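# Move glass beaker from door-side rack to window bench

## Task

Lift the beaker from the drying rack on the shelved bench by the door and set it upright, opening facing up, on the work top of the shelved bench by the window. It fails if the beaker touches the floor, if it breaks (dropped from more than a few centimetres or knocked hard), or if the robot tips over or is left leaning. At the end the gripper must have released it and moved away, and the beaker must stay put without the robot holding it.

## Robot and tools

ROBOT. A TidyBot++: a wheeled base 0.54 m long, 0.50 m wide and 0.38 m tall on four driven casters. On top sits a single seven-joint arm ending in a two-finger gripper. The shoulder is 0.12 m ahead of the base centre and 0.68 m off the floor. Two cameras: base_camera (644x364, fixed on the base, looking forward and down) and wrist_camera (fisheye, 644x476, looking along the hand). The arm begins folded with the hand aimed downward, poking up to 0.08 m beyond the base front. A downward-pointing hand reaches about 0.94 m high at most, and only near the base.

FRAMES. Base frame: origin on the floor below the base centre, x ahead, y to the left, z up. hand_pose is reported in this frame and marks the spot between the finger pads; its own z runs out along the fingers and its y is the direction the pads close along. The odometry frame is where the base frame was when the scene began. base_odometry heading is positive to the left, within -3.142 to 3.142; it counts wheel rotation, so slip shows as motion and drift of a few cm and degrees builds up. base_tilt is in degrees, forward and right positive.

execute_actions. Argument actions: a list holding one action or none (empty just reports state and images). An action may contain base, joints, or both, plus optional speeds; its motions start together.
- base: exactly one key, each a relative move from where the base last reported itself: translate_m (metres, forward positive, -2 to 2), strafe_m (metres, left positive, -2 to 2), rotate_rad (radians, counter-clockwise from above positive, -6.3 to 6.3).
- joints: absolute targets keyed by name, in radians: joint_1_rad (unlimited; positive turns the arm clockwise from above, opposite to rotate_rad), joint_2_rad shoulder -2.249 to 2.249, joint_3_rad (unlimited), joint_4_rad elbow -2.579 to 2.579, joint_5_rad (unlimited), joint_6_rad wrist -2.099 to 2.099, joint_7_rad (unlimited; hand down, positive is counter-clockwise from above, 1.57 puts the fingers opening left-right). gripper_pos is unitless, 0 fully open (about 85 mm gap) to 1 closed; gap is roughly 85 x (1 - gripper_pos) mm. Unlimited joints go the short way, so turn large amounts in steps below half a turn. Done tolerance is 0.039 rad for joints 1-4, 0.056 for 5-7, 0.03 for the gripper.
- speeds: caps for this action only: translate_m and strafe_m 0.05 to 0.5 m/s, rotate_rad 0.1 to 1.57 rad/s (top values are the defaults). A base move needing more than 8.667 s at its cap is refused.
- cameras: list of base_camera, wrist_camera or all; omitted means all, [] means none.
An unknown key or out-of-range number rejects the whole call with no motion. Anything left out of an action may keep pushing to an earlier target.

ARM GEOMETRY. With joint_1_rad 0, joint_3_rad 3.14 and joint_5_rad 0 (near the start) the arm moves in the base x-z plane. Upper arm 0.42 m tilts joint_2_rad from vertical (forward positive); forearm 0.31 m tilts joint_2_rad - joint_4_rad; hand 0.31 m tilts joint_2_rad - joint_4_rad - joint_6_rad. Forward reach from the shoulder is the sum of length x sin(tilt), height above it the sum of length x cos(tilt). Closed fingertips stick out about 20 mm past the hand point.

OTHER TOOLS. wait: seconds 0 to 10, commands nothing, returns state and images. zoom_image: camera (base_camera or wrist_camera) and region [x0, y0, x1, y1] in pixels from the top-left, no bigger than 504 by 504, of that camera's latest full image. read_manual: section "licences", only licence text. finished_scene: scene = current scene number; closes the scene for good and reports success, so the beaker must already be settled and released.

RESULTS. base_status and joint_status tell how each motion ended: done, off_target (stopped short, may still push), contact_stop or time_out (target dropped, holding). "joint command not followed" with a cause means the self-collision check held back the arm targets (the gripper still acts); such targets may be retried each action. Nothing stops the arm from hitting the base; "ARM HIT" flags a hard hit. A blocked base may claim done yet have stopped short. on_its_own lists uncommanded motion. motor_effort gives percent of each motor's maximum, peak in brackets, noisy. Motor temperatures list one value per arm joint; MOTOR HOT appears from 60 °C, and at 75 °C an OVER-TEMPERATURE FAULT lets the arm sink (joint_status limit_stop_at_motor_heat; resend the target). A torque sensor reaching its limit (104.5 N m joints 1-4, 51.3 N m joints 5-7) freezes the arm and gripper for 10 s.

PRACTICAL. Friction and the carried weight leave the hand a centimetre or two off, more when stretched; correct by sending each joint its previous command plus (wanted - read), but never command a held-load joint to its read angle, it sinks further. Trust images over hand_pose. A closed gripper at 1 reading done means it holds nothing. Avoid: driving while the arm is caught on something high (tipping), pushing or pulling hard with a raised hand, knocking or dropping the beaker more than a few centimetres, and letting it touch the floor. Objects may occasionally get nudged by outside pushes. Lower the beaker gently onto the bench, open, and back the hand away.

Each tool is called after "Call:" as name(argument=value, ...) on one line, values as JSON.

## Session

I'll start by looking at the current state.

Call:
execute_actions(actions=[])

Scene clock: 0.00 s.
Motor temperatures (°C, as the motors report them): [40 31 33 34 39 41 46]
base_odometry: x=+0.000 y=+0.000 heading=+0.000 (m, m, rad; odometry frame)
base_tilt: forward=+0.7 right=-0.3 (deg)
base_status: not commanded
joint_positions: joint_1_rad=-0.023 joint_2_rad=-0.376 joint_3_rad=+3.173 joint_4_rad=-2.547 joint_5_rad=+0.036 joint_6_rad=-0.836 joint_7_rad=+1.604 gripper_pos=+0.000
joint_status: not commanded
motor_effort: joint_1_rad=+0 joint_2_rad=-1 joint_3_rad=+0 joint_4_rad=+14 joint_5_rad=-1 joint_6_rad=+1 joint_7_rad=+0 (%)
hand_pose: x=+0.2662 y=-0.0066 z=+0.5873 quat_wxyz=(+0.010, +0.997, +0.024, +0.067) (m; base frame)
pictures: base_camera, wrist_camera
Images, in order (width x height): base_camera 644x364, wrist_camera 644x476.

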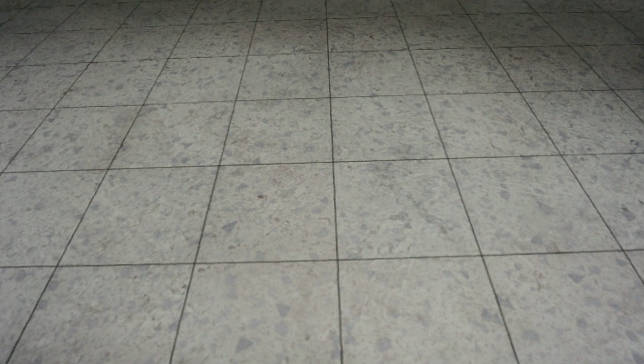

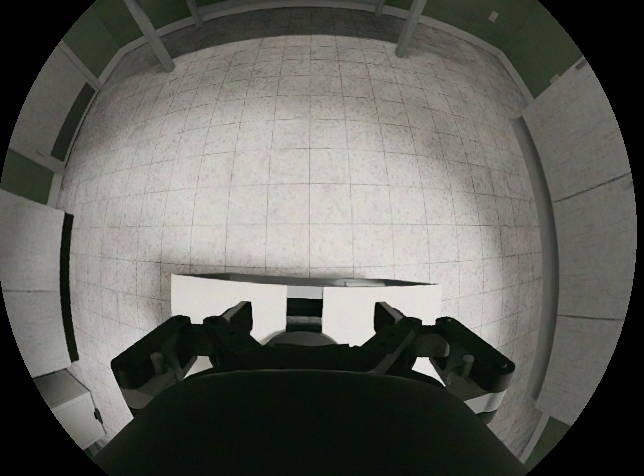

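Call:
execute_actions(actions=[{"joints": {"joint_4_rad": -2.2, "joint_6_rad": 0.25}}], cameras=["wrist_camera"])

Scene clock: 2.17 s.
Motor temperatures (°C, as the motors report them): [40 31 33 34 39 41 46]
base_odometry: x=+0.000 y=+0.000 heading=+0.000 (m, m, rad; odometry frame)
base_tilt: forward=+0.8 right=-0.3 (deg)
base_status: not commanded
joint_positions: joint_1_rad=-0.023 joint_2_rad=-0.376 joint_3_rad=+3.173 joint_4_rad=-2.203 joint_5_rad=+0.036 joint_6_rad=+0.239 joint_7_rad=+1.604 gripper_pos=+0.000
joint_status: all done
motor_effort: joint_1_rad=+0(1) joint_2_rad=-9(9) joint_3_rad=-1(2) joint_4_rad=+20(20) joint_5_rad=-1(0) joint_6_rad=+8(7) joint_7_rad=+0(0) (%)
hand_pose: x=+0.5802 y=-0.0022 z=+0.9881 quat_wxyz=(+0.019, +0.713, +0.021, +0.701) (m; base frame)
pictures: wrist_camera
camera_calibration (this result's frames):
wrist_camera: T_world_to_cam=[[0.010436, -0.997996, 0.0624075, -0.0681555], [0.0211237, -0.0621769, -0.997842, 1.03436], [0.999722, 0.0117318, 0.0204325, -0.467277], [0, 0, 0, 1]] pos_world=[0.446009, 0.00177667, 1.04593]
Images, in order (width x height): wrist_camera 644x476.

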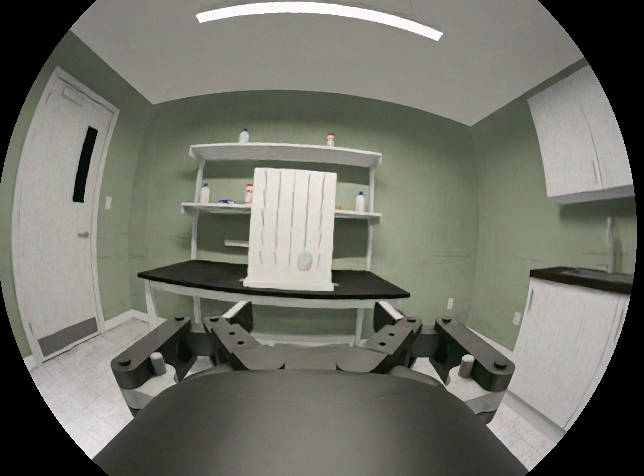

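Call:
zoom_image(camera="wrist_camera", region=[220, 150, 360, 310])

Region (220, 150, 360, 310) of wrist_camera's 644x476 image, scaled by 3.150; it fills the left 441 columns of this view, and the rest is white.

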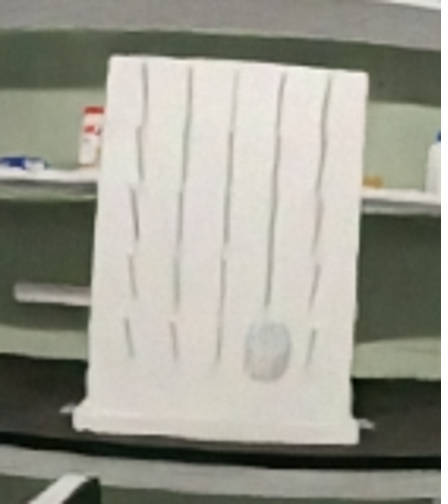

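Call:
execute_actions(actions=[{"base": {"translate_m": 0.65}}])

Scene clock: 8.30 s.
Motor temperatures (°C, as the motors report them): [40 31 33 35 39 41 46]
base_odometry: x=+0.650 y=+0.000 heading=+0.000 (m, m, rad; odometry frame)
base_tilt: forward=+0.7 right=-0.2 (deg)
base_status: done
joint_positions: joint_1_rad=-0.023 joint_2_rad=-0.375 joint_3_rad=+3.173 joint_4_rad=-2.203 joint_5_rad=+0.036 joint_6_rad=+0.239 joint_7_rad=+1.604 gripper_pos=+0.000
joint_status: not commanded
motor_effort: joint_1_rad=+0(0) joint_2_rad=-8(12) joint_3_rad=-1(0) joint_4_rad=+20(21) joint_5_rad=-1(1) joint_6_rad=+8(8) joint_7_rad=+0(0) (%)
hand_pose: x=+0.5805 y=-0.0022 z=+0.9877 quat_wxyz=(+0.019, +0.713, +0.021, +0.700) (m; base frame)
pictures: base_camera, wrist_camera
camera_calibration (this result's frames):
wrist_camera: T_world_to_cam=[[0.0104895, -0.997995, 0.0624188, -0.0681698], [0.0202633, -0.0621973, -0.997858, 1.03448], [0.99974, 0.0117319, 0.0195703, -0.466695], [0, 0, 0, 1]] pos_world=[0.446326, 0.00178387, 1.04565]
Images, in order (width x height): base_camera 644x364, wrist_camera 644x476.

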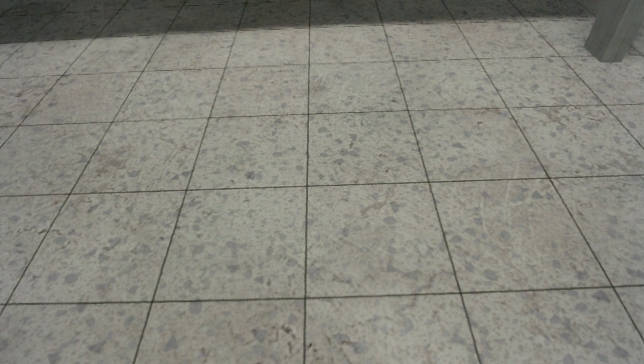

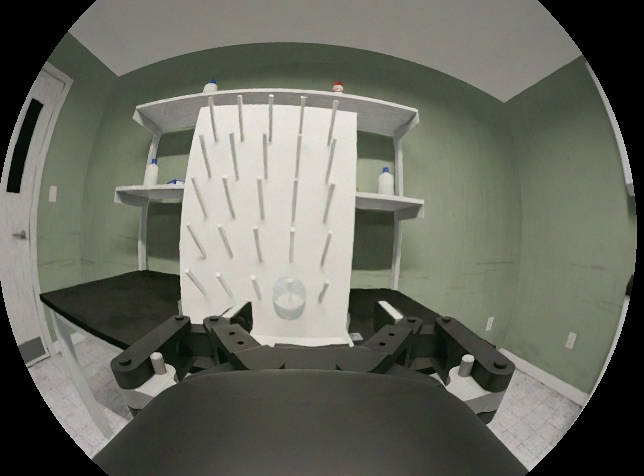

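Call:
zoom_image(camera="wrist_camera", region=[170, 210, 370, 350])

Region (170, 210, 370, 350) of wrist_camera's 644x476 image, scaled by 2.520; it fills the top 353 rows of this view, and the rest is white.

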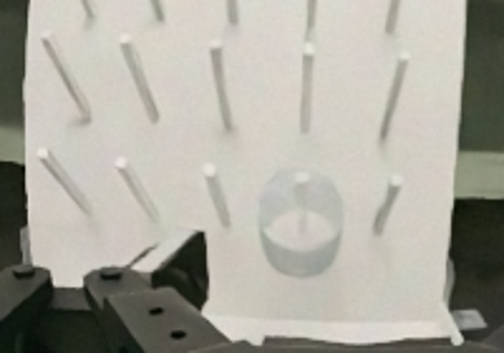

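Call:
execute_actions(actions=[{"base": {"rotate_rad": 0.047}, "joints": {"joint_6_rad": -0.35}}])

Scene clock: 21.90 s.
Motor temperatures (°C, as the motors report them): [40 31 33 35 39 41 46]
base_odometry: x=+0.650 y=+0.000 heading=+0.047 (m, m, rad; odometry frame)
base_tilt: forward=+0.7 right=-0.2 (deg)
base_status: done
joint_positions: joint_1_rad=-0.023 joint_2_rad=-0.375 joint_3_rad=+3.173 joint_4_rad=-2.201 joint_5_rad=+0.036 joint_6_rad=-0.346 joint_7_rad=+1.604 gripper_pos=+0.000
joint_status: all done
motor_effort: joint_1_rad=+0(1) joint_2_rad=-8(9) joint_3_rad=+0(1) joint_4_rad=+19(21) joint_5_rad=+0(1) joint_6_rad=+6(8) joint_7_rad=+0(0) (%)
hand_pose: x=+0.5259 y=-0.0062 z=+0.8177 quat_wxyz=(+0.017, +0.885, +0.022, +0.465) (m; base frame)
pictures: base_camera, wrist_camera
camera_calibration (this result's frames):
wrist_camera: T_world_to_cam=[[0.0312458, -0.998159, 0.051985, -0.0633673], [-0.533392, -0.0606372, -0.843692, 1.03085], [0.845291, -0.00136651, -0.534304, 0.125273], [0, 0, 0, 1]] pos_world=[0.445936, -0.000571384, 0.939951]
Images, in order (width x height): base_camera 644x364, wrist_camera 644x476.

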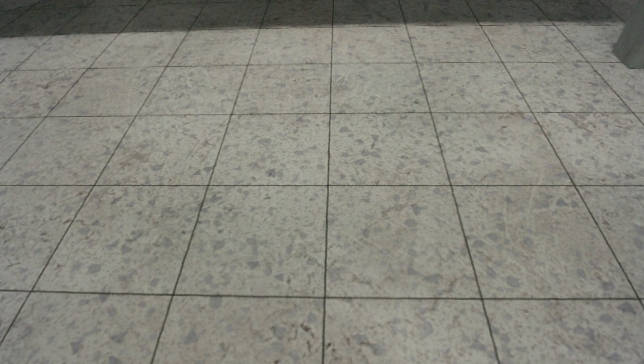

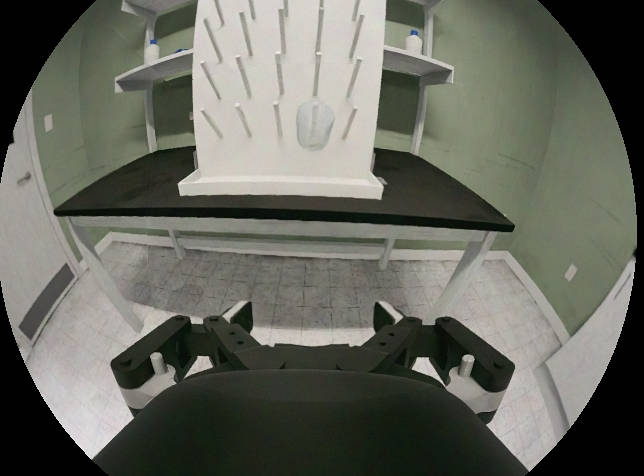

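Call:
zoom_image(camera="wrist_camera", region=[230, 80, 410, 240])

Region (230, 80, 410, 240) of wrist_camera's 644x476 image, scaled by 2.800.

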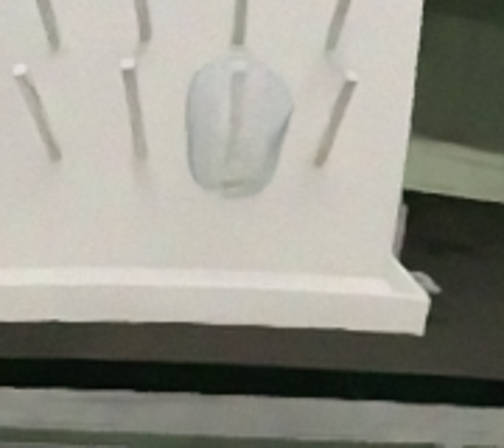

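Call:
execute_actions(actions=[{"joints": {"joint_1_rad": 0.0, "joint_2_rad": 0.348, "joint_3_rad": 3.1416, "joint_4_rad": -2.314, "joint_5_rad": 0.0, "joint_6_rad": 1.44, "joint_7_rad": 1.571, "gripper_pos": 0}}], cameras=["wrist_camera"])

Scene clock: 36.03 s.
Motor temperatures (°C, as the motors report them): [40 31 33 35 39 41 46]
base_odometry: x=+0.650 y=+0.000 heading=+0.047 (m, m, rad; odometry frame)
base_tilt: forward=+0.8 right=-0.3 (deg)
base_status: not commanded
joint_positions: joint_1_rad=-0.018 joint_2_rad=+0.340 joint_3_rad=+3.167 joint_4_rad=-2.297 joint_5_rad=+0.036 joint_6_rad=+1.418 joint_7_rad=+1.604 gripper_pos=+0.000
joint_status: all done
motor_effort: joint_1_rad=+0(0) joint_2_rad=-27(28) joint_3_rad=-1(1) joint_4_rad=+12(20) joint_5_rad=-1(0) joint_6_rad=+7(8) joint_7_rad=+0(0) (%)
hand_pose: x=+0.7037 y=+0.0107 z=+0.9103 quat_wxyz=(+0.011, +0.572, +0.027, +0.820) (m; base frame)
pictures: wrist_camera
camera_calibration (this result's frames):
wrist_camera: T_world_to_cam=[[0.0176147, -0.997725, 0.0650721, -0.0591723], [0.38123, -0.0534636, -0.922933, 0.63325], [0.924312, 0.0410646, 0.379421, -0.863374], [0, 0, 0, 1]] pos_world=[0.557656, 0.0102722, 0.91588]
Images, in order (width x height): wrist_camera 644x476.

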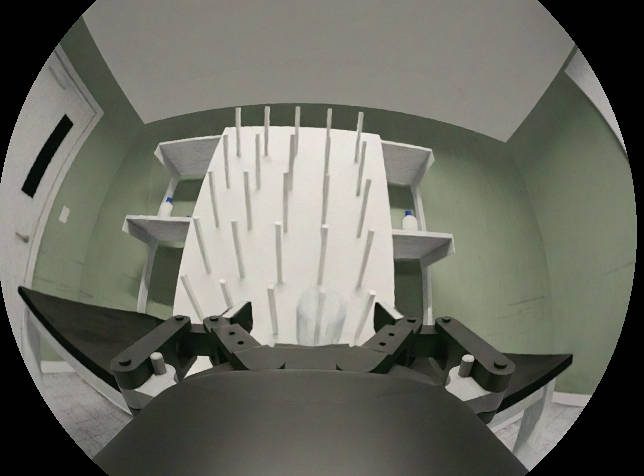

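Call:
zoom_image(camera="wrist_camera", region=[200, 220, 440, 370])

Region (200, 220, 440, 370) of wrist_camera's 644x476 image, scaled by 2.100; it fills the top 315 rows of this view, and the rest is white.

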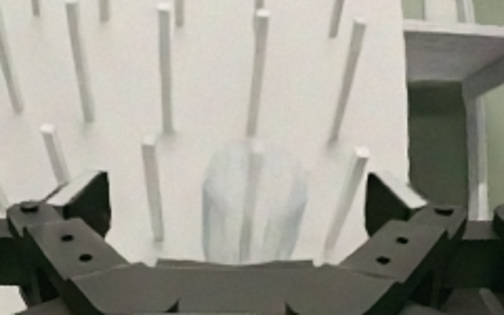

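Call:
execute_actions(actions=[{"base": {"translate_m": 0.12}, "joints": {"joint_7_rad": 1.514}}], cameras=["wrist_camera"])

Call:
zoom_image(camera="wrist_camera", region=[200, 200, 440, 370])

Scene clock: 39.50 s.
Motor temperatures (°C, as the motors report them): [40 31 33 35 39 41 46]
base_odometry: x=+0.770 y=+0.006 heading=+0.048 (m, m, rad; odometry frame)
base_tilt: forward=+0.8 right=-0.3 (deg)
base_status: done
joint_positions: joint_1_rad=-0.017 joint_2_rad=+0.346 joint_3_rad=+3.166 joint_4_rad=-2.302 joint_5_rad=+0.036 joint_6_rad=+1.418 joint_7_rad=+1.546 gripper_pos=+0.000
joint_status: all done
motor_effort: joint_1_rad=+0(0) joint_2_rad=-26(30) joint_3_rad=-1(2) joint_4_rad=+12(13) joint_5_rad=-1(1) joint_6_rad=+7(8) joint_7_rad=+0(0) (%)
hand_pose: x=+0.7042 y=+0.0103 z=+0.9048 quat_wxyz=(-0.013, +0.577, +0.010, +0.817) (m; base frame)
pictures: wrist_camera
camera_calibration (this result's frames):
wrist_camera: T_world_to_cam=[[0.036876, -0.999264, 0.0106102, -0.0235008], [0.370286, 0.00380153, -0.92891, 0.640484], [0.928186, 0.0381833, 0.370153, -0.856024], [0, 0, 0, 1]] pos_world=[0.558254, 0.00676755, 0.912061]
Images, in order (width x height): wrist_camera 644x476.

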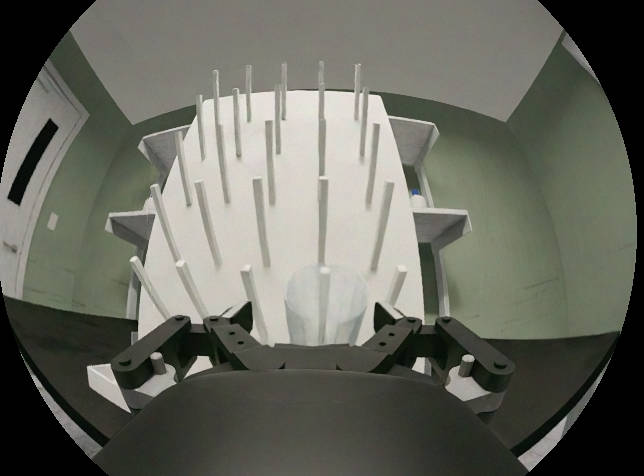

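Region (200, 200, 440, 370) of wrist_camera's 644x476 image, scaled by 2.100; it fills the top 357 rows of this view, and the rest is white.

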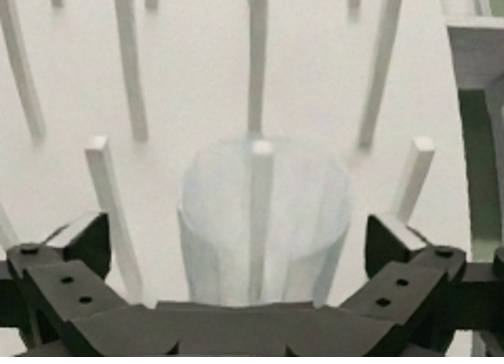

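Call:
execute_actions(actions=[{"base": {"strafe_m": -0.01}}], cameras=["wrist_camera"])

Call:
zoom_image(camera="wrist_camera", region=[200, 200, 440, 370])

Scene clock: 41.57 s.
Motor temperatures (°C, as the motors report them): [40 31 33 35 39 41 46]
base_odometry: x=+0.771 y=-0.004 heading=+0.048 (m, m, rad; odometry frame)
base_tilt: forward=+0.7 right=-0.2 (deg)
base_status: done
joint_positions: joint_1_rad=-0.010 joint_2_rad=+0.346 joint_3_rad=+3.163 joint_4_rad=-2.302 joint_5_rad=+0.036 joint_6_rad=+1.418 joint_7_rad=+1.546 gripper_pos=+0.000
joint_status: not commanded
motor_effort: joint_1_rad=-1(2) joint_2_rad=-27(28) joint_3_rad=-2(0) joint_4_rad=+12(12) joint_5_rad=-1(2) joint_6_rad=+7(8) joint_7_rad=+0(1) (%)
hand_pose: x=+0.7042 y=+0.0080 z=+0.9048 quat_wxyz=(-0.012, +0.577, +0.009, +0.817) (m; base frame)
pictures: wrist_camera
camera_calibration (this result's frames):
wrist_camera: T_world_to_cam=[[0.033339, -0.999399, 0.00954215, -0.0223507], [0.370294, 0.00348355, -0.928908, 0.640503], [0.928316, 0.0345023, 0.370187, -0.856033], [0, 0, 0, 1]] pos_world=[0.55824, 0.00496664, 0.912075]
Images, in order (width x height): wrist_camera 644x476.

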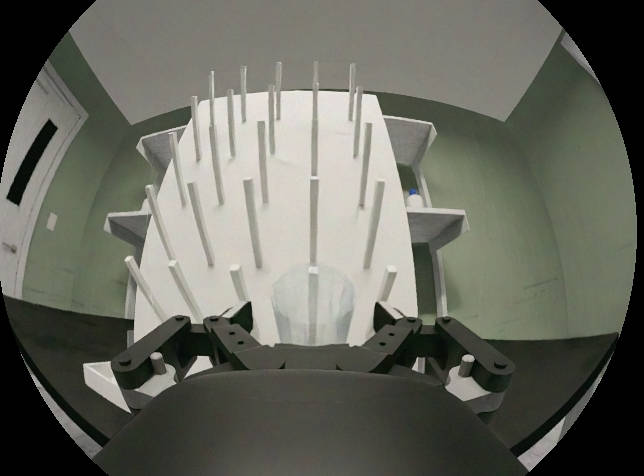

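Region (200, 200, 440, 370) of wrist_camera's 644x476 image, scaled by 2.100; it fills the top 357 rows of this view, and the rest is white.

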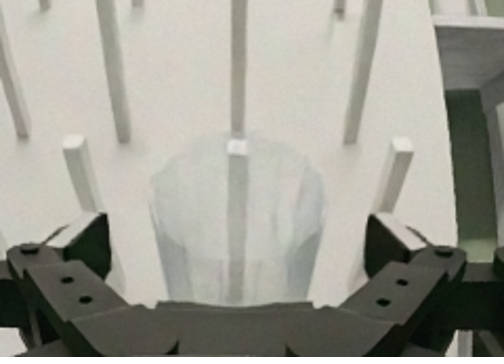

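Call:
execute_actions(actions=[{"base": {"translate_m": 0.064}, "speeds": {"translate_m": 0.1}}], cameras=["wrist_camera"])

Call:
zoom_image(camera="wrist_camera", region=[180, 180, 460, 380])

Scene clock: 45.07 s.
Motor temperatures (°C, as the motors report them): [40 31 33 35 39 41 46]
base_odometry: x=+0.835 y=-0.001 heading=+0.048 (m, m, rad; odometry frame)
base_tilt: forward=+0.8 right=-0.3 (deg)
base_status: done
joint_positions: joint_1_rad=-0.010 joint_2_rad=+0.346 joint_3_rad=+3.163 joint_4_rad=-2.303 joint_5_rad=+0.036 joint_6_rad=+1.418 joint_7_rad=+1.546 gripper_pos=+0.000
joint_status: not commanded
motor_effort: joint_1_rad=+0(1) joint_2_rad=-27(29) joint_3_rad=-1(1) joint_4_rad=+12(13) joint_5_rad=-1(1) joint_6_rad=+7(8) joint_7_rad=+0(1) (%)
hand_pose: x=+0.7041 y=+0.0080 z=+0.9041 quat_wxyz=(-0.012, +0.578, +0.009, +0.816) (m; base frame)
pictures: wrist_camera
camera_calibration (this result's frames):
wrist_camera: T_world_to_cam=[[0.0333048, -0.9994, 0.00947189, -0.0222777], [0.368811, 0.00348117, -0.929498, 0.641398], [0.928908, 0.0344501, 0.368706, -0.854712], [0, 0, 0, 1]] pos_world=[0.558135, 0.00494775, 0.911526]
Images, in order (width x height): wrist_camera 644x476.

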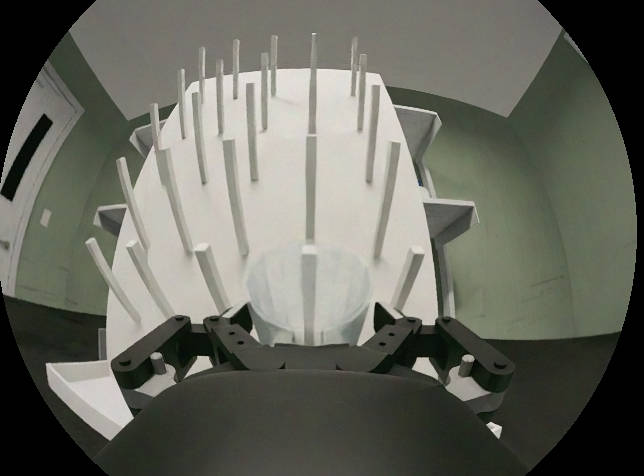

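Region (180, 180, 460, 380) of wrist_camera's 644x476 image, scaled by 1.800; it fills the top 360 rows of this view, and the rest is white.

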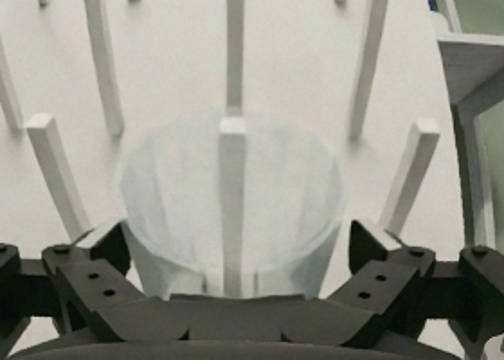

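Call:
execute_actions(actions=[{"base": {"translate_m": 0.005}, "speeds": {"translate_m": 0.05}}], cameras=[])

Call:
execute_actions(actions=[{"joints": {"gripper_pos": 0.5}}], cameras=["wrist_camera"])

Scene clock: 48.70 s.
Motor temperatures (°C, as the motors report them): [40 31 33 35 39 41 46]
base_odometry: x=+0.840 y=-0.001 heading=+0.048 (m, m, rad; odometry frame)
base_tilt: forward=+0.8 right=-0.3 (deg)
base_status: done
joint_positions: joint_1_rad=-0.010 joint_2_rad=+0.347 joint_3_rad=+3.163 joint_4_rad=-2.303 joint_5_rad=+0.036 joint_6_rad=+1.418 joint_7_rad=+1.546 gripper_pos=+0.000
joint_status: not commanded
motor_effort: joint_1_rad=-1(1) joint_2_rad=-27(31) joint_3_rad=-1(2) joint_4_rad=+12(13) joint_5_rad=-1(1) joint_6_rad=+7(9) joint_7_rad=-1(0) (%)
hand_pose: x=+0.7041 y=+0.0080 z=+0.9037 quat_wxyz=(-0.012, +0.578, +0.009, +0.816) (m; base frame)
pictures: none
No camera images: the call's "cameras" was empty. Leave "cameras" out to get every camera's image.

Scene clock: 49.53 s.
Motor temperatures (°C, as the motors report them): [40 31 33 35 39 41 46]
base_odometry: x=+0.840 y=-0.001 heading=+0.048 (m, m, rad; odometry frame)
base_tilt: forward=+0.7 right=-0.3 (deg)
base_status: not commanded
joint_positions: joint_1_rad=-0.010 joint_2_rad=+0.347 joint_3_rad=+3.163 joint_4_rad=-2.303 joint_5_rad=+0.036 joint_6_rad=+1.420 joint_7_rad=+1.546 gripper_pos=+0.228
joint_status: gripper_pos off_target (ended at +0.228, target +0.500)
motor_effort: joint_1_rad=+0(0) joint_2_rad=-27(27) joint_3_rad=-1(2) joint_4_rad=+12(13) joint_5_rad=-1(1) joint_6_rad=+8(8) joint_7_rad=+0(0) (%)
hand_pose: x=+0.7039 y=+0.0080 z=+0.9041 quat_wxyz=(-0.012, +0.577, +0.009, +0.816) (m; base frame)
pictures: wrist_camera
camera_calibration (this result's frames):
wrist_camera: T_world_to_cam=[[0.0333423, -0.999399, 0.00945579, -0.0222713], [0.369427, 0.00353287, -0.929253, 0.640813], [0.928661, 0.0344767, 0.369323, -0.854943], [0, 0, 0, 1]] pos_world=[0.557962, 0.00495377, 0.911438]
Images, in order (width x height): wrist_camera 644x476.

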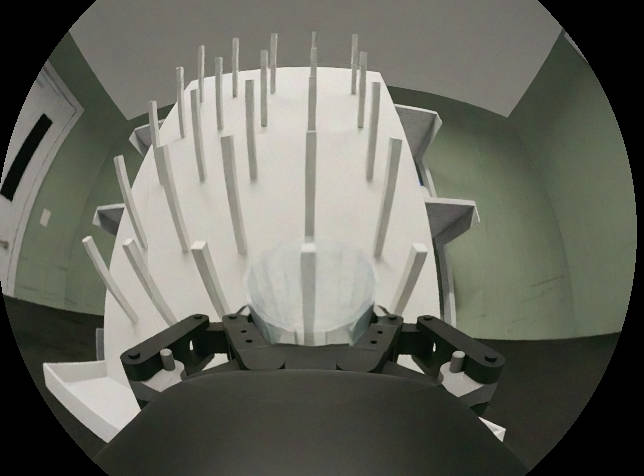

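Call:
execute_actions(actions=[{"joints": {"joint_2_rad": 0.238}}], cameras=["wrist_camera"])

Scene clock: 53.00 s.
Motor temperatures (°C, as the motors report them): [40 31 33 35 39 41 46]
base_odometry: x=+0.840 y=-0.001 heading=+0.048 (m, m, rad; odometry frame)
base_tilt: forward=+0.8 right=-0.2 (deg)
base_status: not commanded
joint_positions: joint_1_rad=-0.010 joint_2_rad=+0.247 joint_3_rad=+3.163 joint_4_rad=-2.305 joint_5_rad=+0.036 joint_6_rad=+1.420 joint_7_rad=+1.546 gripper_pos=+0.228
joint_status: all done
motor_effort: joint_1_rad=+0(0) joint_2_rad=-26(30) joint_3_rad=-1(1) joint_4_rad=+14(14) joint_5_rad=-1(1) joint_6_rad=+8(9) joint_7_rad=+0(0) (%)
hand_pose: x=+0.6787 y=+0.0077 z=+0.9608 quat_wxyz=(-0.012, +0.536, +0.009, +0.844) (m; base frame)
pictures: wrist_camera
camera_calibration (this result's frames):
wrist_camera: T_world_to_cam=[[0.0322908, -0.99941, 0.0116671, -0.0236343], [0.459291, 0.00446991, -0.888275, 0.602503], [0.887699, 0.0340417, 0.459164, -0.910959], [0, 0, 0, 1]] pos_world=[0.532696, 0.00469714, 0.953744]
Images, in order (width x height): wrist_camera 644x476.

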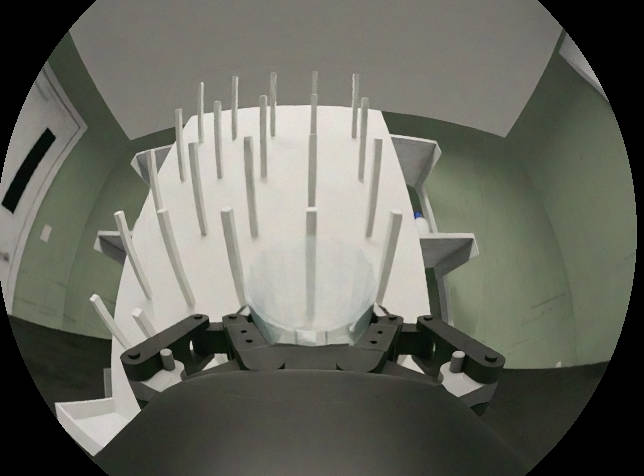

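Call:
execute_actions(actions=[{"base": {"translate_m": -0.4}, "joints": {"joint_2_rad": 0.2}, "speeds": {"translate_m": 0.3}}], cameras=["wrist_camera"])

Scene clock: 56.60 s.
Motor temperatures (°C, as the motors report them): [40 31 33 35 39 41 46]
base_odometry: x=+0.440 y=-0.020 heading=+0.048 (m, m, rad; odometry frame)
base_tilt: forward=+0.8 right=-0.3 (deg)
base_status: done
joint_positions: joint_1_rad=-0.010 joint_2_rad=+0.212 joint_3_rad=+3.162 joint_4_rad=-2.308 joint_5_rad=+0.035 joint_6_rad=+1.420 joint_7_rad=+1.546 gripper_pos=+0.228
joint_status: all done
motor_effort: joint_1_rad=+0(1) joint_2_rad=-25(30) joint_3_rad=-1(0) joint_4_rad=+14(15) joint_5_rad=-1(2) joint_6_rad=+7(9) joint_7_rad=+0(1) (%)
hand_pose: x=+0.6682 y=+0.0077 z=+0.9784 quat_wxyz=(-0.012, +0.523, +0.009, +0.852) (m; base frame)
pictures: wrist_camera
camera_calibration (this result's frames):
wrist_camera: T_world_to_cam=[[0.0319657, -0.999421, 0.0116583, -0.0233398], [0.486582, 0.00537212, -0.873619, 0.590324], [0.87305, 0.0335985, 0.486472, -0.926635], [0, 0, 0, 1]] pos_world=[0.522504, 0.00463596, 0.966772]
Images, in order (width x height): wrist_camera 644x476.

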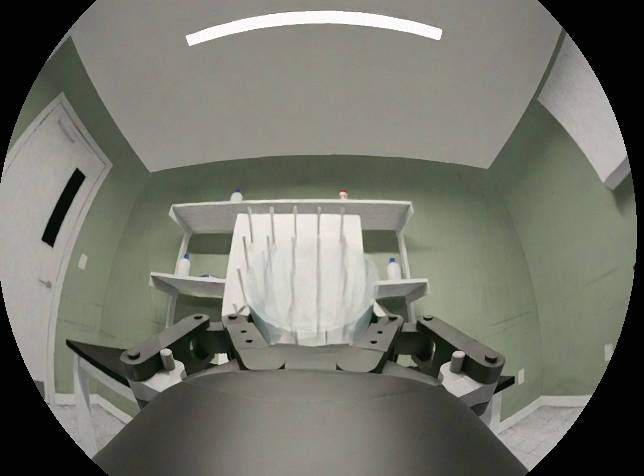

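Call:
execute_actions(actions=[{"base": {"rotate_rad": 3.1416}, "joints": {"joint_2_rad": 0.02, "joint_4_rad": -1.74, "joint_6_rad": -0.375}}])

Scene clock: 60.80 s.
Motor temperatures (°C, as the motors report them): [40 31 33 35 39 41 46]
base_odometry: x=+0.440 y=-0.020 heading=-3.094 (m, m, rad; odometry frame)
base_tilt: forward=+0.8 right=-0.2 (deg)
base_status: done
joint_positions: joint_1_rad=-0.004 joint_2_rad=+0.043 joint_3_rad=+3.152 joint_4_rad=-1.756 joint_5_rad=+0.035 joint_6_rad=-0.356 joint_7_rad=+1.546 gripper_pos=+0.228
joint_status: all done
motor_effort: joint_1_rad=-1(3) joint_2_rad=-24(31) joint_3_rad=-1(3) joint_4_rad=+20(21) joint_5_rad=+0(0) joint_6_rad=+7(9) joint_7_rad=+0(1) (%)
hand_pose: x=+0.7032 y=-0.0060 z=+0.8596 quat_wxyz=(+0.009, +0.881, -0.002, +0.474) (m; base frame)
pictures: base_camera, wrist_camera
camera_calibration (this result's frames):
wrist_camera: T_world_to_cam=[[-0.00288381, -0.999873, 0.0156953, -0.0157111], [-0.518535, -0.0119252, -0.854973, 1.16033], [0.855052, -0.0106041, -0.518434, -0.0227796], [0, 0, 0, 1]] pos_world=[0.621103, -0.00211344, 0.980487]
Images, in order (width x height): base_camera 644x364, wrist_camera 644x476.

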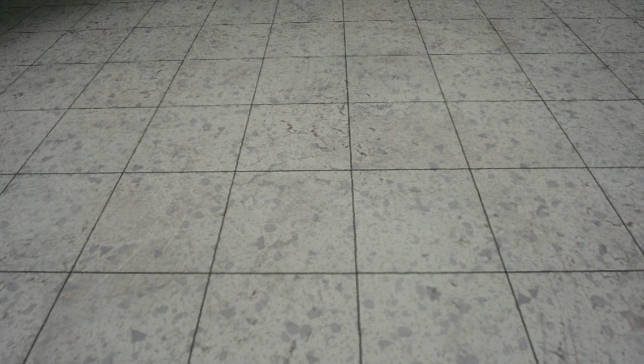

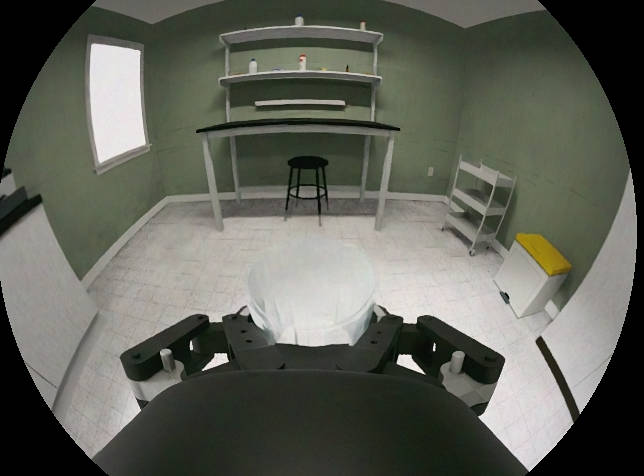

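Call:
zoom_image(camera="wrist_camera", region=[180, 50, 420, 240])

Region (180, 50, 420, 240) of wrist_camera's 644x476 image, scaled by 2.100; it fills the top 399 rows of this view, and the rest is white.

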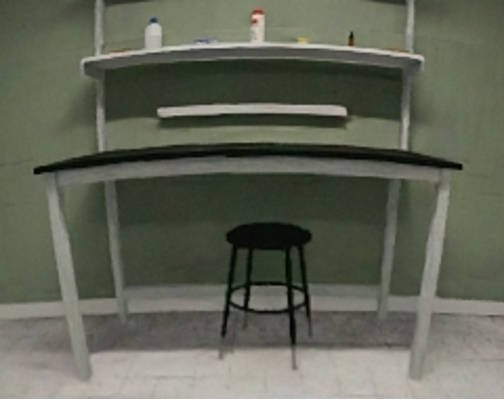

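Call:
execute_actions(actions=[{"base": {"translate_m": 1.38}, "joints": {"joint_2_rad": 0.035, "joint_4_rad": -1.16, "joint_6_rad": -0.925}}])

Scene clock: 67.20 s.
Motor temperatures (°C, as the motors report them): [40 31 33 35 39 41 46]
base_odometry: x=-0.938 y=-0.087 heading=-3.094 (m, m, rad; odometry frame)
base_tilt: forward=+0.8 right=-0.3 (deg)
base_status: done
joint_positions: joint_1_rad=-0.004 joint_2_rad=+0.042 joint_3_rad=+3.152 joint_4_rad=-1.178 joint_5_rad=+0.035 joint_6_rad=-0.906 joint_7_rad=+1.546 gripper_pos=+0.228
joint_status: all done
motor_effort: joint_1_rad=+0(1) joint_2_rad=-25(27) joint_3_rad=-1(2) joint_4_rad=+20(22) joint_5_rad=+0(0) joint_6_rad=+7(8) joint_7_rad=-1(0) (%)
hand_pose: x=+0.6963 y=-0.0106 z=+1.0465 quat_wxyz=(+0.013, +0.874, -0.011, +0.486) (m; base frame)
pictures: base_camera, wrist_camera
camera_calibration (this result's frames):
wrist_camera: T_world_to_cam=[[-0.0221141, -0.999653, 0.0143382, -0.00846819], [-0.493496, -0.00155787, -0.869747, 1.31454], [0.869467, -0.0263095, -0.49329, 0.0434446], [0, 0, 0, 1]] pos_world=[0.610759, -0.00527437, 1.16487]
Images, in order (width x height): base_camera 644x364, wrist_camera 644x476.

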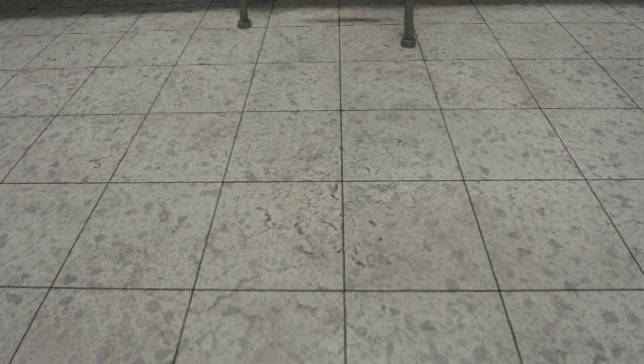

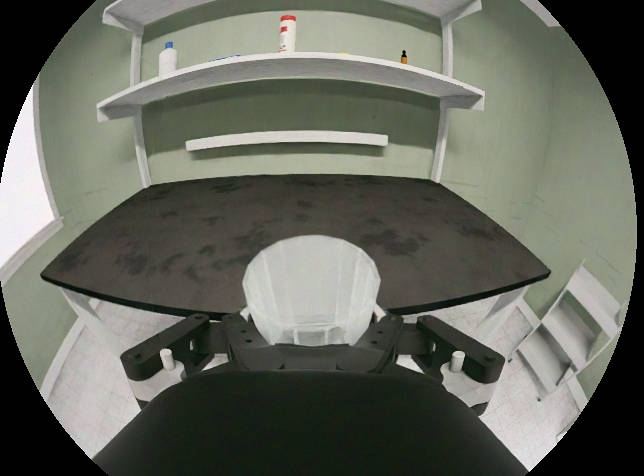

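Call:
zoom_image(camera="wrist_camera", region=[20, 160, 320, 360])

Call:
zoom_image(camera="wrist_camera", region=[300, 160, 600, 360])

Region (20, 160, 320, 360) of wrist_camera's 644x476 image, scaled by 1.680.

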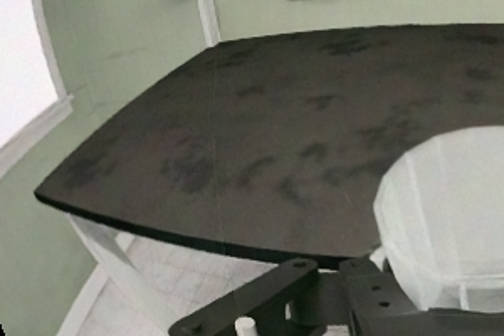

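Region (300, 160, 600, 360) of wrist_camera's 644x476 image, scaled by 1.680.

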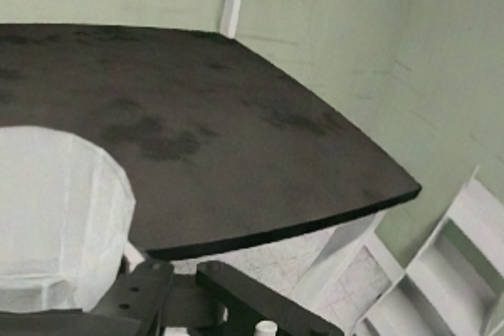

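Call:
execute_actions(actions=[{"base": {"translate_m": 0.21}, "joints": {"joint_4_rad": -1.345, "joint_6_rad": -0.747}, "speeds": {"translate_m": 0.3}}], cameras=["wrist_camera"])

Scene clock: 75.90 s.
Motor temperatures (°C, as the motors report them): [40 31 33 35 39 41 46]
base_odometry: x=-1.148 y=-0.097 heading=-3.093 (m, m, rad; odometry frame)
base_tilt: forward=+0.8 right=-0.3 (deg)
base_status: done
joint_positions: joint_1_rad=-0.004 joint_2_rad=+0.048 joint_3_rad=+3.152 joint_4_rad=-1.340 joint_5_rad=+0.035 joint_6_rad=-0.775 joint_7_rad=+1.546 gripper_pos=+0.228
joint_status: all done
motor_effort: joint_1_rad=+0(1) joint_2_rad=-25(29) joint_3_rad=-1(2) joint_4_rad=+20(21) joint_5_rad=+0(0) joint_6_rad=+7(7) joint_7_rad=-1(0) (%)
hand_pose: x=+0.7065 y=-0.0097 z=+0.9859 quat_wxyz=(+0.012, +0.882, -0.008, +0.470) (m; base frame)
pictures: wrist_camera
camera_calibration (this result's frames):
wrist_camera: T_world_to_cam=[[-0.0171954, -0.999723, 0.0160895, -0.0117057], [-0.525329, -0.00465836, -0.850886, 1.27077], [0.850725, -0.0230836, -0.525104, 0.0493711], [0, 0, 0, 1]] pos_world=[0.62537, -0.00464313, 1.10739]
Images, in order (width x height): wrist_camera 644x476.

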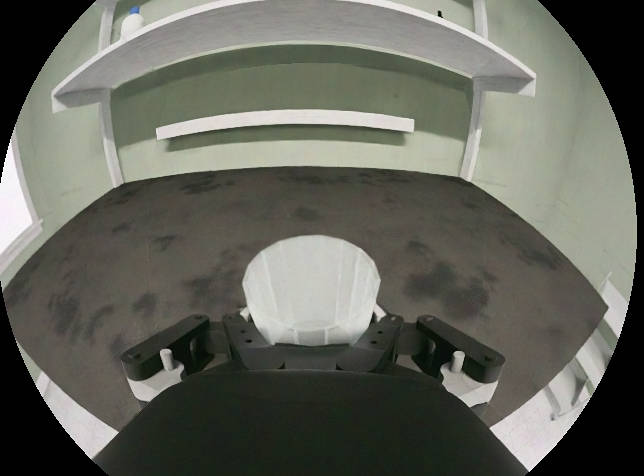

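Call:
execute_actions(actions=[{"joints": {"joint_4_rad": -1.415, "joint_6_rad": -0.62}}], cameras=[])

Scene clock: 78.73 s.
Motor temperatures (°C, as the motors report them): [40 31 33 35 39 41 46]
base_odometry: x=-1.148 y=-0.097 heading=-3.093 (m, m, rad; odometry frame)
base_tilt: forward=+0.8 right=-0.3 (deg)
base_status: not commanded
joint_positions: joint_1_rad=-0.004 joint_2_rad=+0.048 joint_3_rad=+3.152 joint_4_rad=-1.410 joint_5_rad=+0.035 joint_6_rad=-0.649 joint_7_rad=+1.546 gripper_pos=+0.228
joint_status: all done
motor_effort: joint_1_rad=-1(0) joint_2_rad=-25(27) joint_3_rad=-1(1) joint_4_rad=+21(22) joint_5_rad=+0(0) joint_6_rad=+8(8) joint_7_rad=+0(1) (%)
hand_pose: x=+0.7190 y=-0.0088 z=+0.9786 quat_wxyz=(+0.012, +0.869, -0.006, +0.495) (m; base frame)
pictures: none
No camera images: the call's "cameras" was empty. Leave "cameras" out to get every camera's image.

Call:
execute_actions(actions=[{"joints": {"joint_4_rad": -1.443}}], cameras=["wrist_camera"])

Scene clock: 79.87 s.
Motor temperatures (°C, as the motors report them): [40 31 33 35 39 41 46]
base_odometry: x=-1.148 y=-0.097 heading=-3.093 (m, m, rad; odometry frame)
base_tilt: forward=+0.8 right=-0.3 (deg)
base_status: not commanded
joint_positions: joint_1_rad=-0.004 joint_2_rad=+0.048 joint_3_rad=+3.152 joint_4_rad=-1.438 joint_5_rad=+0.035 joint_6_rad=-0.649 joint_7_rad=+1.546 gripper_pos=+0.228
joint_status: all done
motor_effort: joint_1_rad=+0(0) joint_2_rad=-25(26) joint_3_rad=+0(2) joint_4_rad=+21(21) joint_5_rad=+0(0) joint_6_rad=+7(8) joint_7_rad=+0(0) (%)
hand_pose: x=+0.7153 y=-0.0088 z=+0.9625 quat_wxyz=(+0.012, +0.876, -0.006, +0.482) (m; base frame)
pictures: wrist_camera
camera_calibration (this result's frames):
wrist_camera: T_world_to_cam=[[-0.0133068, -0.999777, 0.0164258, -0.0133219], [-0.501625, -0.00753585, -0.865052, 1.25217], [0.864983, -0.0197507, -0.501413, -0.00339401], [0, 0, 0, 1]] pos_world=[0.630879, -0.00394975, 1.08171]
Images, in order (width x height): wrist_camera 644x476.

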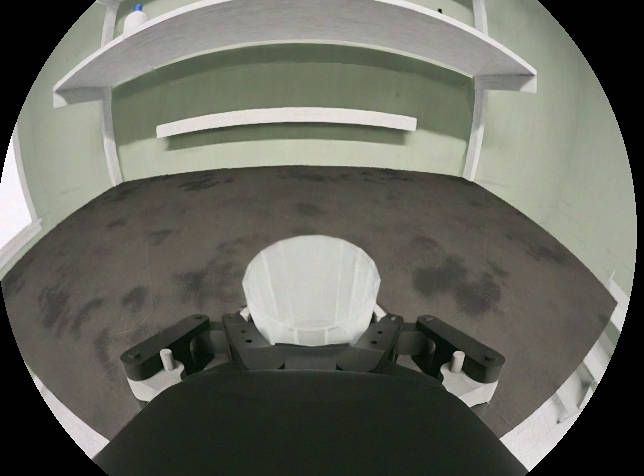

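Call:
execute_actions(actions=[{"joints": {"joint_4_rad": -1.459}}], cameras=[])

Scene clock: 80.80 s.
Motor temperatures (°C, as the motors report them): [40 31 33 35 39 41 46]
base_odometry: x=-1.148 y=-0.097 heading=-3.093 (m, m, rad; odometry frame)
base_tilt: forward=+0.8 right=-0.3 (deg)
base_status: not commanded
joint_positions: joint_1_rad=-0.004 joint_2_rad=+0.046 joint_3_rad=+3.152 joint_4_rad=-1.446 joint_5_rad=+0.035 joint_6_rad=-0.646 joint_7_rad=+1.546 gripper_pos=+0.228
joint_status: all done
motor_effort: joint_1_rad=+0(0) joint_2_rad=-25(26) joint_3_rad=-1(1) joint_4_rad=+20(20) joint_5_rad=+0(0) joint_6_rad=+6(8) joint_7_rad=+0(0) (%)
hand_pose: x=+0.7143 y=-0.0087 z=+0.9597 quat_wxyz=(+0.012, +0.877, -0.006, +0.481) (m; base frame)
pictures: none
No camera images: the call's "cameras" was empty. Leave "cameras" out to get every camera's image.

Call:
execute_actions(actions=[{"joints": {"gripper_pos": 0.0}}], cameras=["wrist_camera"])

Scene clock: 82.10 s.
Motor temperatures (°C, as the motors report them): [40 31 33 35 39 41 46]
base_odometry: x=-1.148 y=-0.097 heading=-3.093 (m, m, rad; odometry frame)
base_tilt: forward=+0.8 right=-0.2 (deg)
base_status: not commanded
joint_positions: joint_1_rad=-0.004 joint_2_rad=+0.046 joint_3_rad=+3.152 joint_4_rad=-1.447 joint_5_rad=+0.035 joint_6_rad=-0.646 joint_7_rad=+1.546 gripper_pos=+0.000
joint_status: all done
motor_effort: joint_1_rad=+0(0) joint_2_rad=-25(26) joint_3_rad=+0(1) joint_4_rad=+20(21) joint_5_rad=+0(0) joint_6_rad=+7(8) joint_7_rad=+0(0) (%)
hand_pose: x=+0.7142 y=-0.0087 z=+0.9596 quat_wxyz=(+0.012, +0.877, -0.006, +0.481) (m; base frame)
pictures: wrist_camera
camera_calibration (this result's frames):
wrist_camera: T_world_to_cam=[[-0.0131344, -0.999779, 0.016438, -0.0133934], [-0.504331, -0.00757145, -0.863477, 1.24953], [0.863411, -0.0196315, -0.50412, -0.000139686], [0, 0, 0, 1]] pos_world=[0.630121, -0.00393239, 1.07909]
Images, in order (width x height): wrist_camera 644x476.

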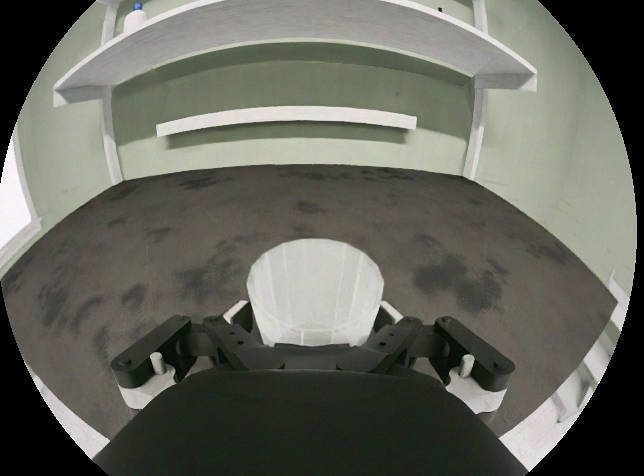

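Call:
execute_actions(actions=[{"base": {"translate_m": -0.16}}], cameras=[])

Call:
execute_actions(actions=[{"joints": {"joint_4_rad": -2.015, "joint_6_rad": 0.508}}], cameras=["wrist_camera"])

Scene clock: 86.50 s.
Motor temperatures (°C, as the motors report them): [40 32 33 35 39 41 46]
base_odometry: x=-0.988 y=-0.090 heading=-3.093 (m, m, rad; odometry frame)
base_tilt: forward=+0.7 right=-0.3 (deg)
base_status: done
joint_positions: joint_1_rad=-0.003 joint_2_rad=+0.032 joint_3_rad=+3.151 joint_4_rad=-1.447 joint_5_rad=+0.035 joint_6_rad=-0.644 joint_7_rad=+1.546 gripper_pos=+0.000
joint_status: not commanded
motor_effort: joint_1_rad=+0(2) joint_2_rad=-24(30) joint_3_rad=-1(1) joint_4_rad=+20(21) joint_5_rad=+0(0) joint_6_rad=+7(7) joint_7_rad=+0(1) (%)
hand_pose: x=+0.7106 y=-0.0089 z=+0.9679 quat_wxyz=(+0.012, +0.873, -0.007, +0.488) (m; base frame)
pictures: none
No camera images: the call's "cameras" was empty. Leave "cameras" out to get every camera's image.

Scene clock: 88.33 s.
Motor temperatures (°C, as the motors report them): [40 32 33 35 39 41 46]
base_odometry: x=-0.988 y=-0.090 heading=-3.093 (m, m, rad; odometry frame)
base_tilt: forward=+0.8 right=-0.2 (deg)
base_status: not commanded
joint_positions: joint_1_rad=-0.003 joint_2_rad=+0.032 joint_3_rad=+3.151 joint_4_rad=-2.001 joint_5_rad=+0.035 joint_6_rad=+0.485 joint_7_rad=+1.546 gripper_pos=+0.000
joint_status: all done
motor_effort: joint_1_rad=+0(0) joint_2_rad=-23(25) joint_3_rad=-1(1) joint_4_rad=+19(21) joint_5_rad=-1(0) joint_6_rad=+8(9) joint_7_rad=+0(0) (%)
hand_pose: x=+0.7252 y=+0.0024 z=+0.9694 quat_wxyz=(-0.001, +0.699, +0.006, +0.715) (m; base frame)
pictures: wrist_camera
camera_calibration (this result's frames):
wrist_camera: T_world_to_cam=[[0.015675, -0.999786, 0.013522, -0.0202962], [0.0616283, -0.0125319, -0.99802, 0.98365], [0.997976, 0.0164773, 0.0614187, -0.650395], [0, 0, 0, 1]] pos_world=[0.588776, 0.00275193, 1.02192]
Images, in order (width x height): wrist_camera 644x476.

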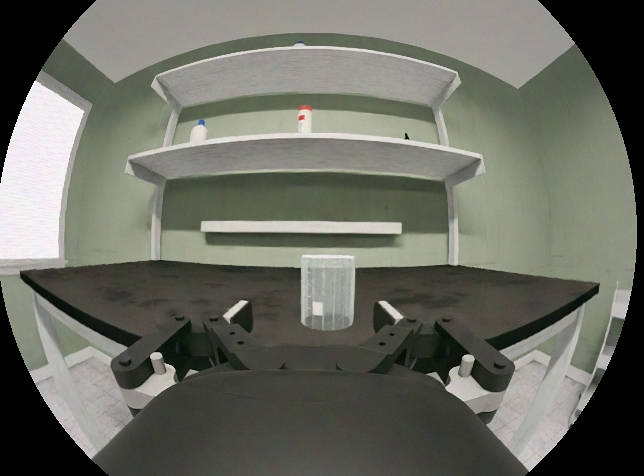

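Call:
zoom_image(camera="wrist_camera", region=[230, 230, 410, 350])

Region (230, 230, 410, 350) of wrist_camera's 644x476 image, scaled by 2.800.

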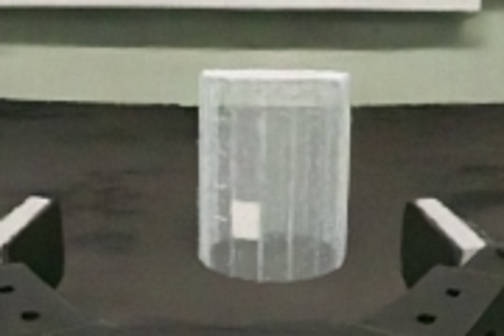

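Call:
execute_actions(actions=[{"base": {"strafe_m": -0.016}, "joints": {"joint_4_rad": -2.03}}], cameras=[])

Call:
execute_actions(actions=[{"base": {"translate_m": 0.1}, "speeds": {"translate_m": 0.2}}], cameras=["wrist_camera"])

Call:
zoom_image(camera="wrist_camera", region=[220, 220, 420, 360])

Scene clock: 92.80 s.
Motor temperatures (°C, as the motors report them): [40 32 33 35 39 41 46]
base_odometry: x=-0.989 y=-0.073 heading=-3.093 (m, m, rad; odometry frame)
base_tilt: forward=+0.8 right=-0.3 (deg)
base_status: done
joint_positions: joint_1_rad=-0.001 joint_2_rad=+0.032 joint_3_rad=+3.151 joint_4_rad=-2.017 joint_5_rad=+0.035 joint_6_rad=+0.485 joint_7_rad=+1.546 gripper_pos=+0.000
joint_status: all done
motor_effort: joint_1_rad=-1(3) joint_2_rad=-23(24) joint_3_rad=-2(2) joint_4_rad=+18(20) joint_5_rad=-1(1) joint_6_rad=+8(9) joint_7_rad=+0(0) (%)
hand_pose: x=+0.7230 y=+0.0010 z=+0.9600 quat_wxyz=(+0.000, +0.705, +0.005, +0.710) (m; base frame)
pictures: none
No camera images: the call's "cameras" was empty. Leave "cameras" out to get every camera's image.

Scene clock: 94.07 s.
Motor temperatures (°C, as the motors report them): [40 32 33 35 39 41 46]
base_odometry: x=-1.089 y=-0.078 heading=-3.093 (m, m, rad; odometry frame)
base_tilt: forward=+0.8 right=-0.3 (deg)
base_status: done
joint_positions: joint_1_rad=-0.001 joint_2_rad=+0.037 joint_3_rad=+3.151 joint_4_rad=-2.018 joint_5_rad=+0.035 joint_6_rad=+0.485 joint_7_rad=+1.546 gripper_pos=+0.000
joint_status: not commanded
motor_effort: joint_1_rad=+0(1) joint_2_rad=-22(27) joint_3_rad=+0(0) joint_4_rad=+19(19) joint_5_rad=-1(1) joint_6_rad=+8(8) joint_7_rad=+0(0) (%)
hand_pose: x=+0.7243 y=+0.0010 z=+0.9562 quat_wxyz=(+0.000, +0.707, +0.005, +0.707) (m; base frame)
pictures: wrist_camera
camera_calibration (this result's frames):
wrist_camera: T_world_to_cam=[[0.0135421, -0.999823, 0.0130651, -0.0195747], [0.0394533, -0.0125218, -0.999143, 0.987613], [0.99913, 0.014046, 0.0392768, -0.628353], [0, 0, 0, 1]] pos_world=[0.589107, 0.0016213, 1.0117]
Images, in order (width x height): wrist_camera 644x476.

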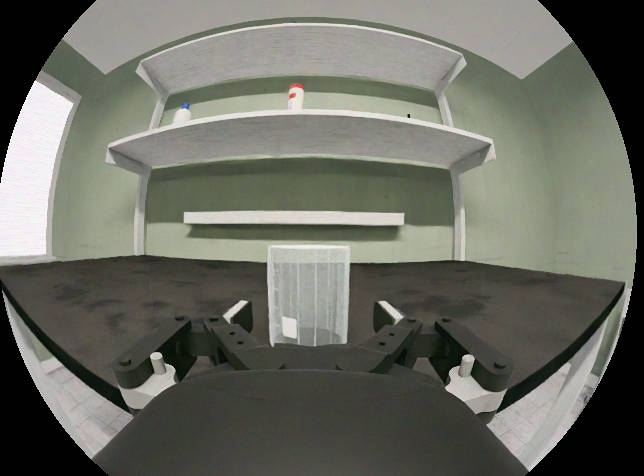

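Region (220, 220, 420, 360) of wrist_camera's 644x476 image, scaled by 2.520; it fills the top 353 rows of this view, and the rest is white.

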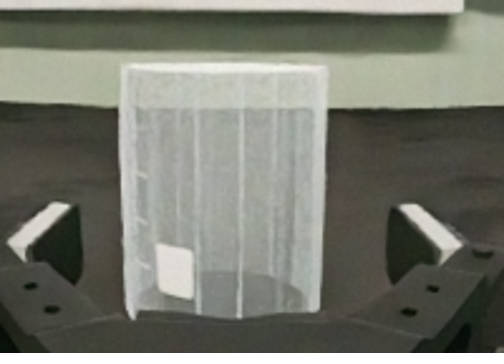

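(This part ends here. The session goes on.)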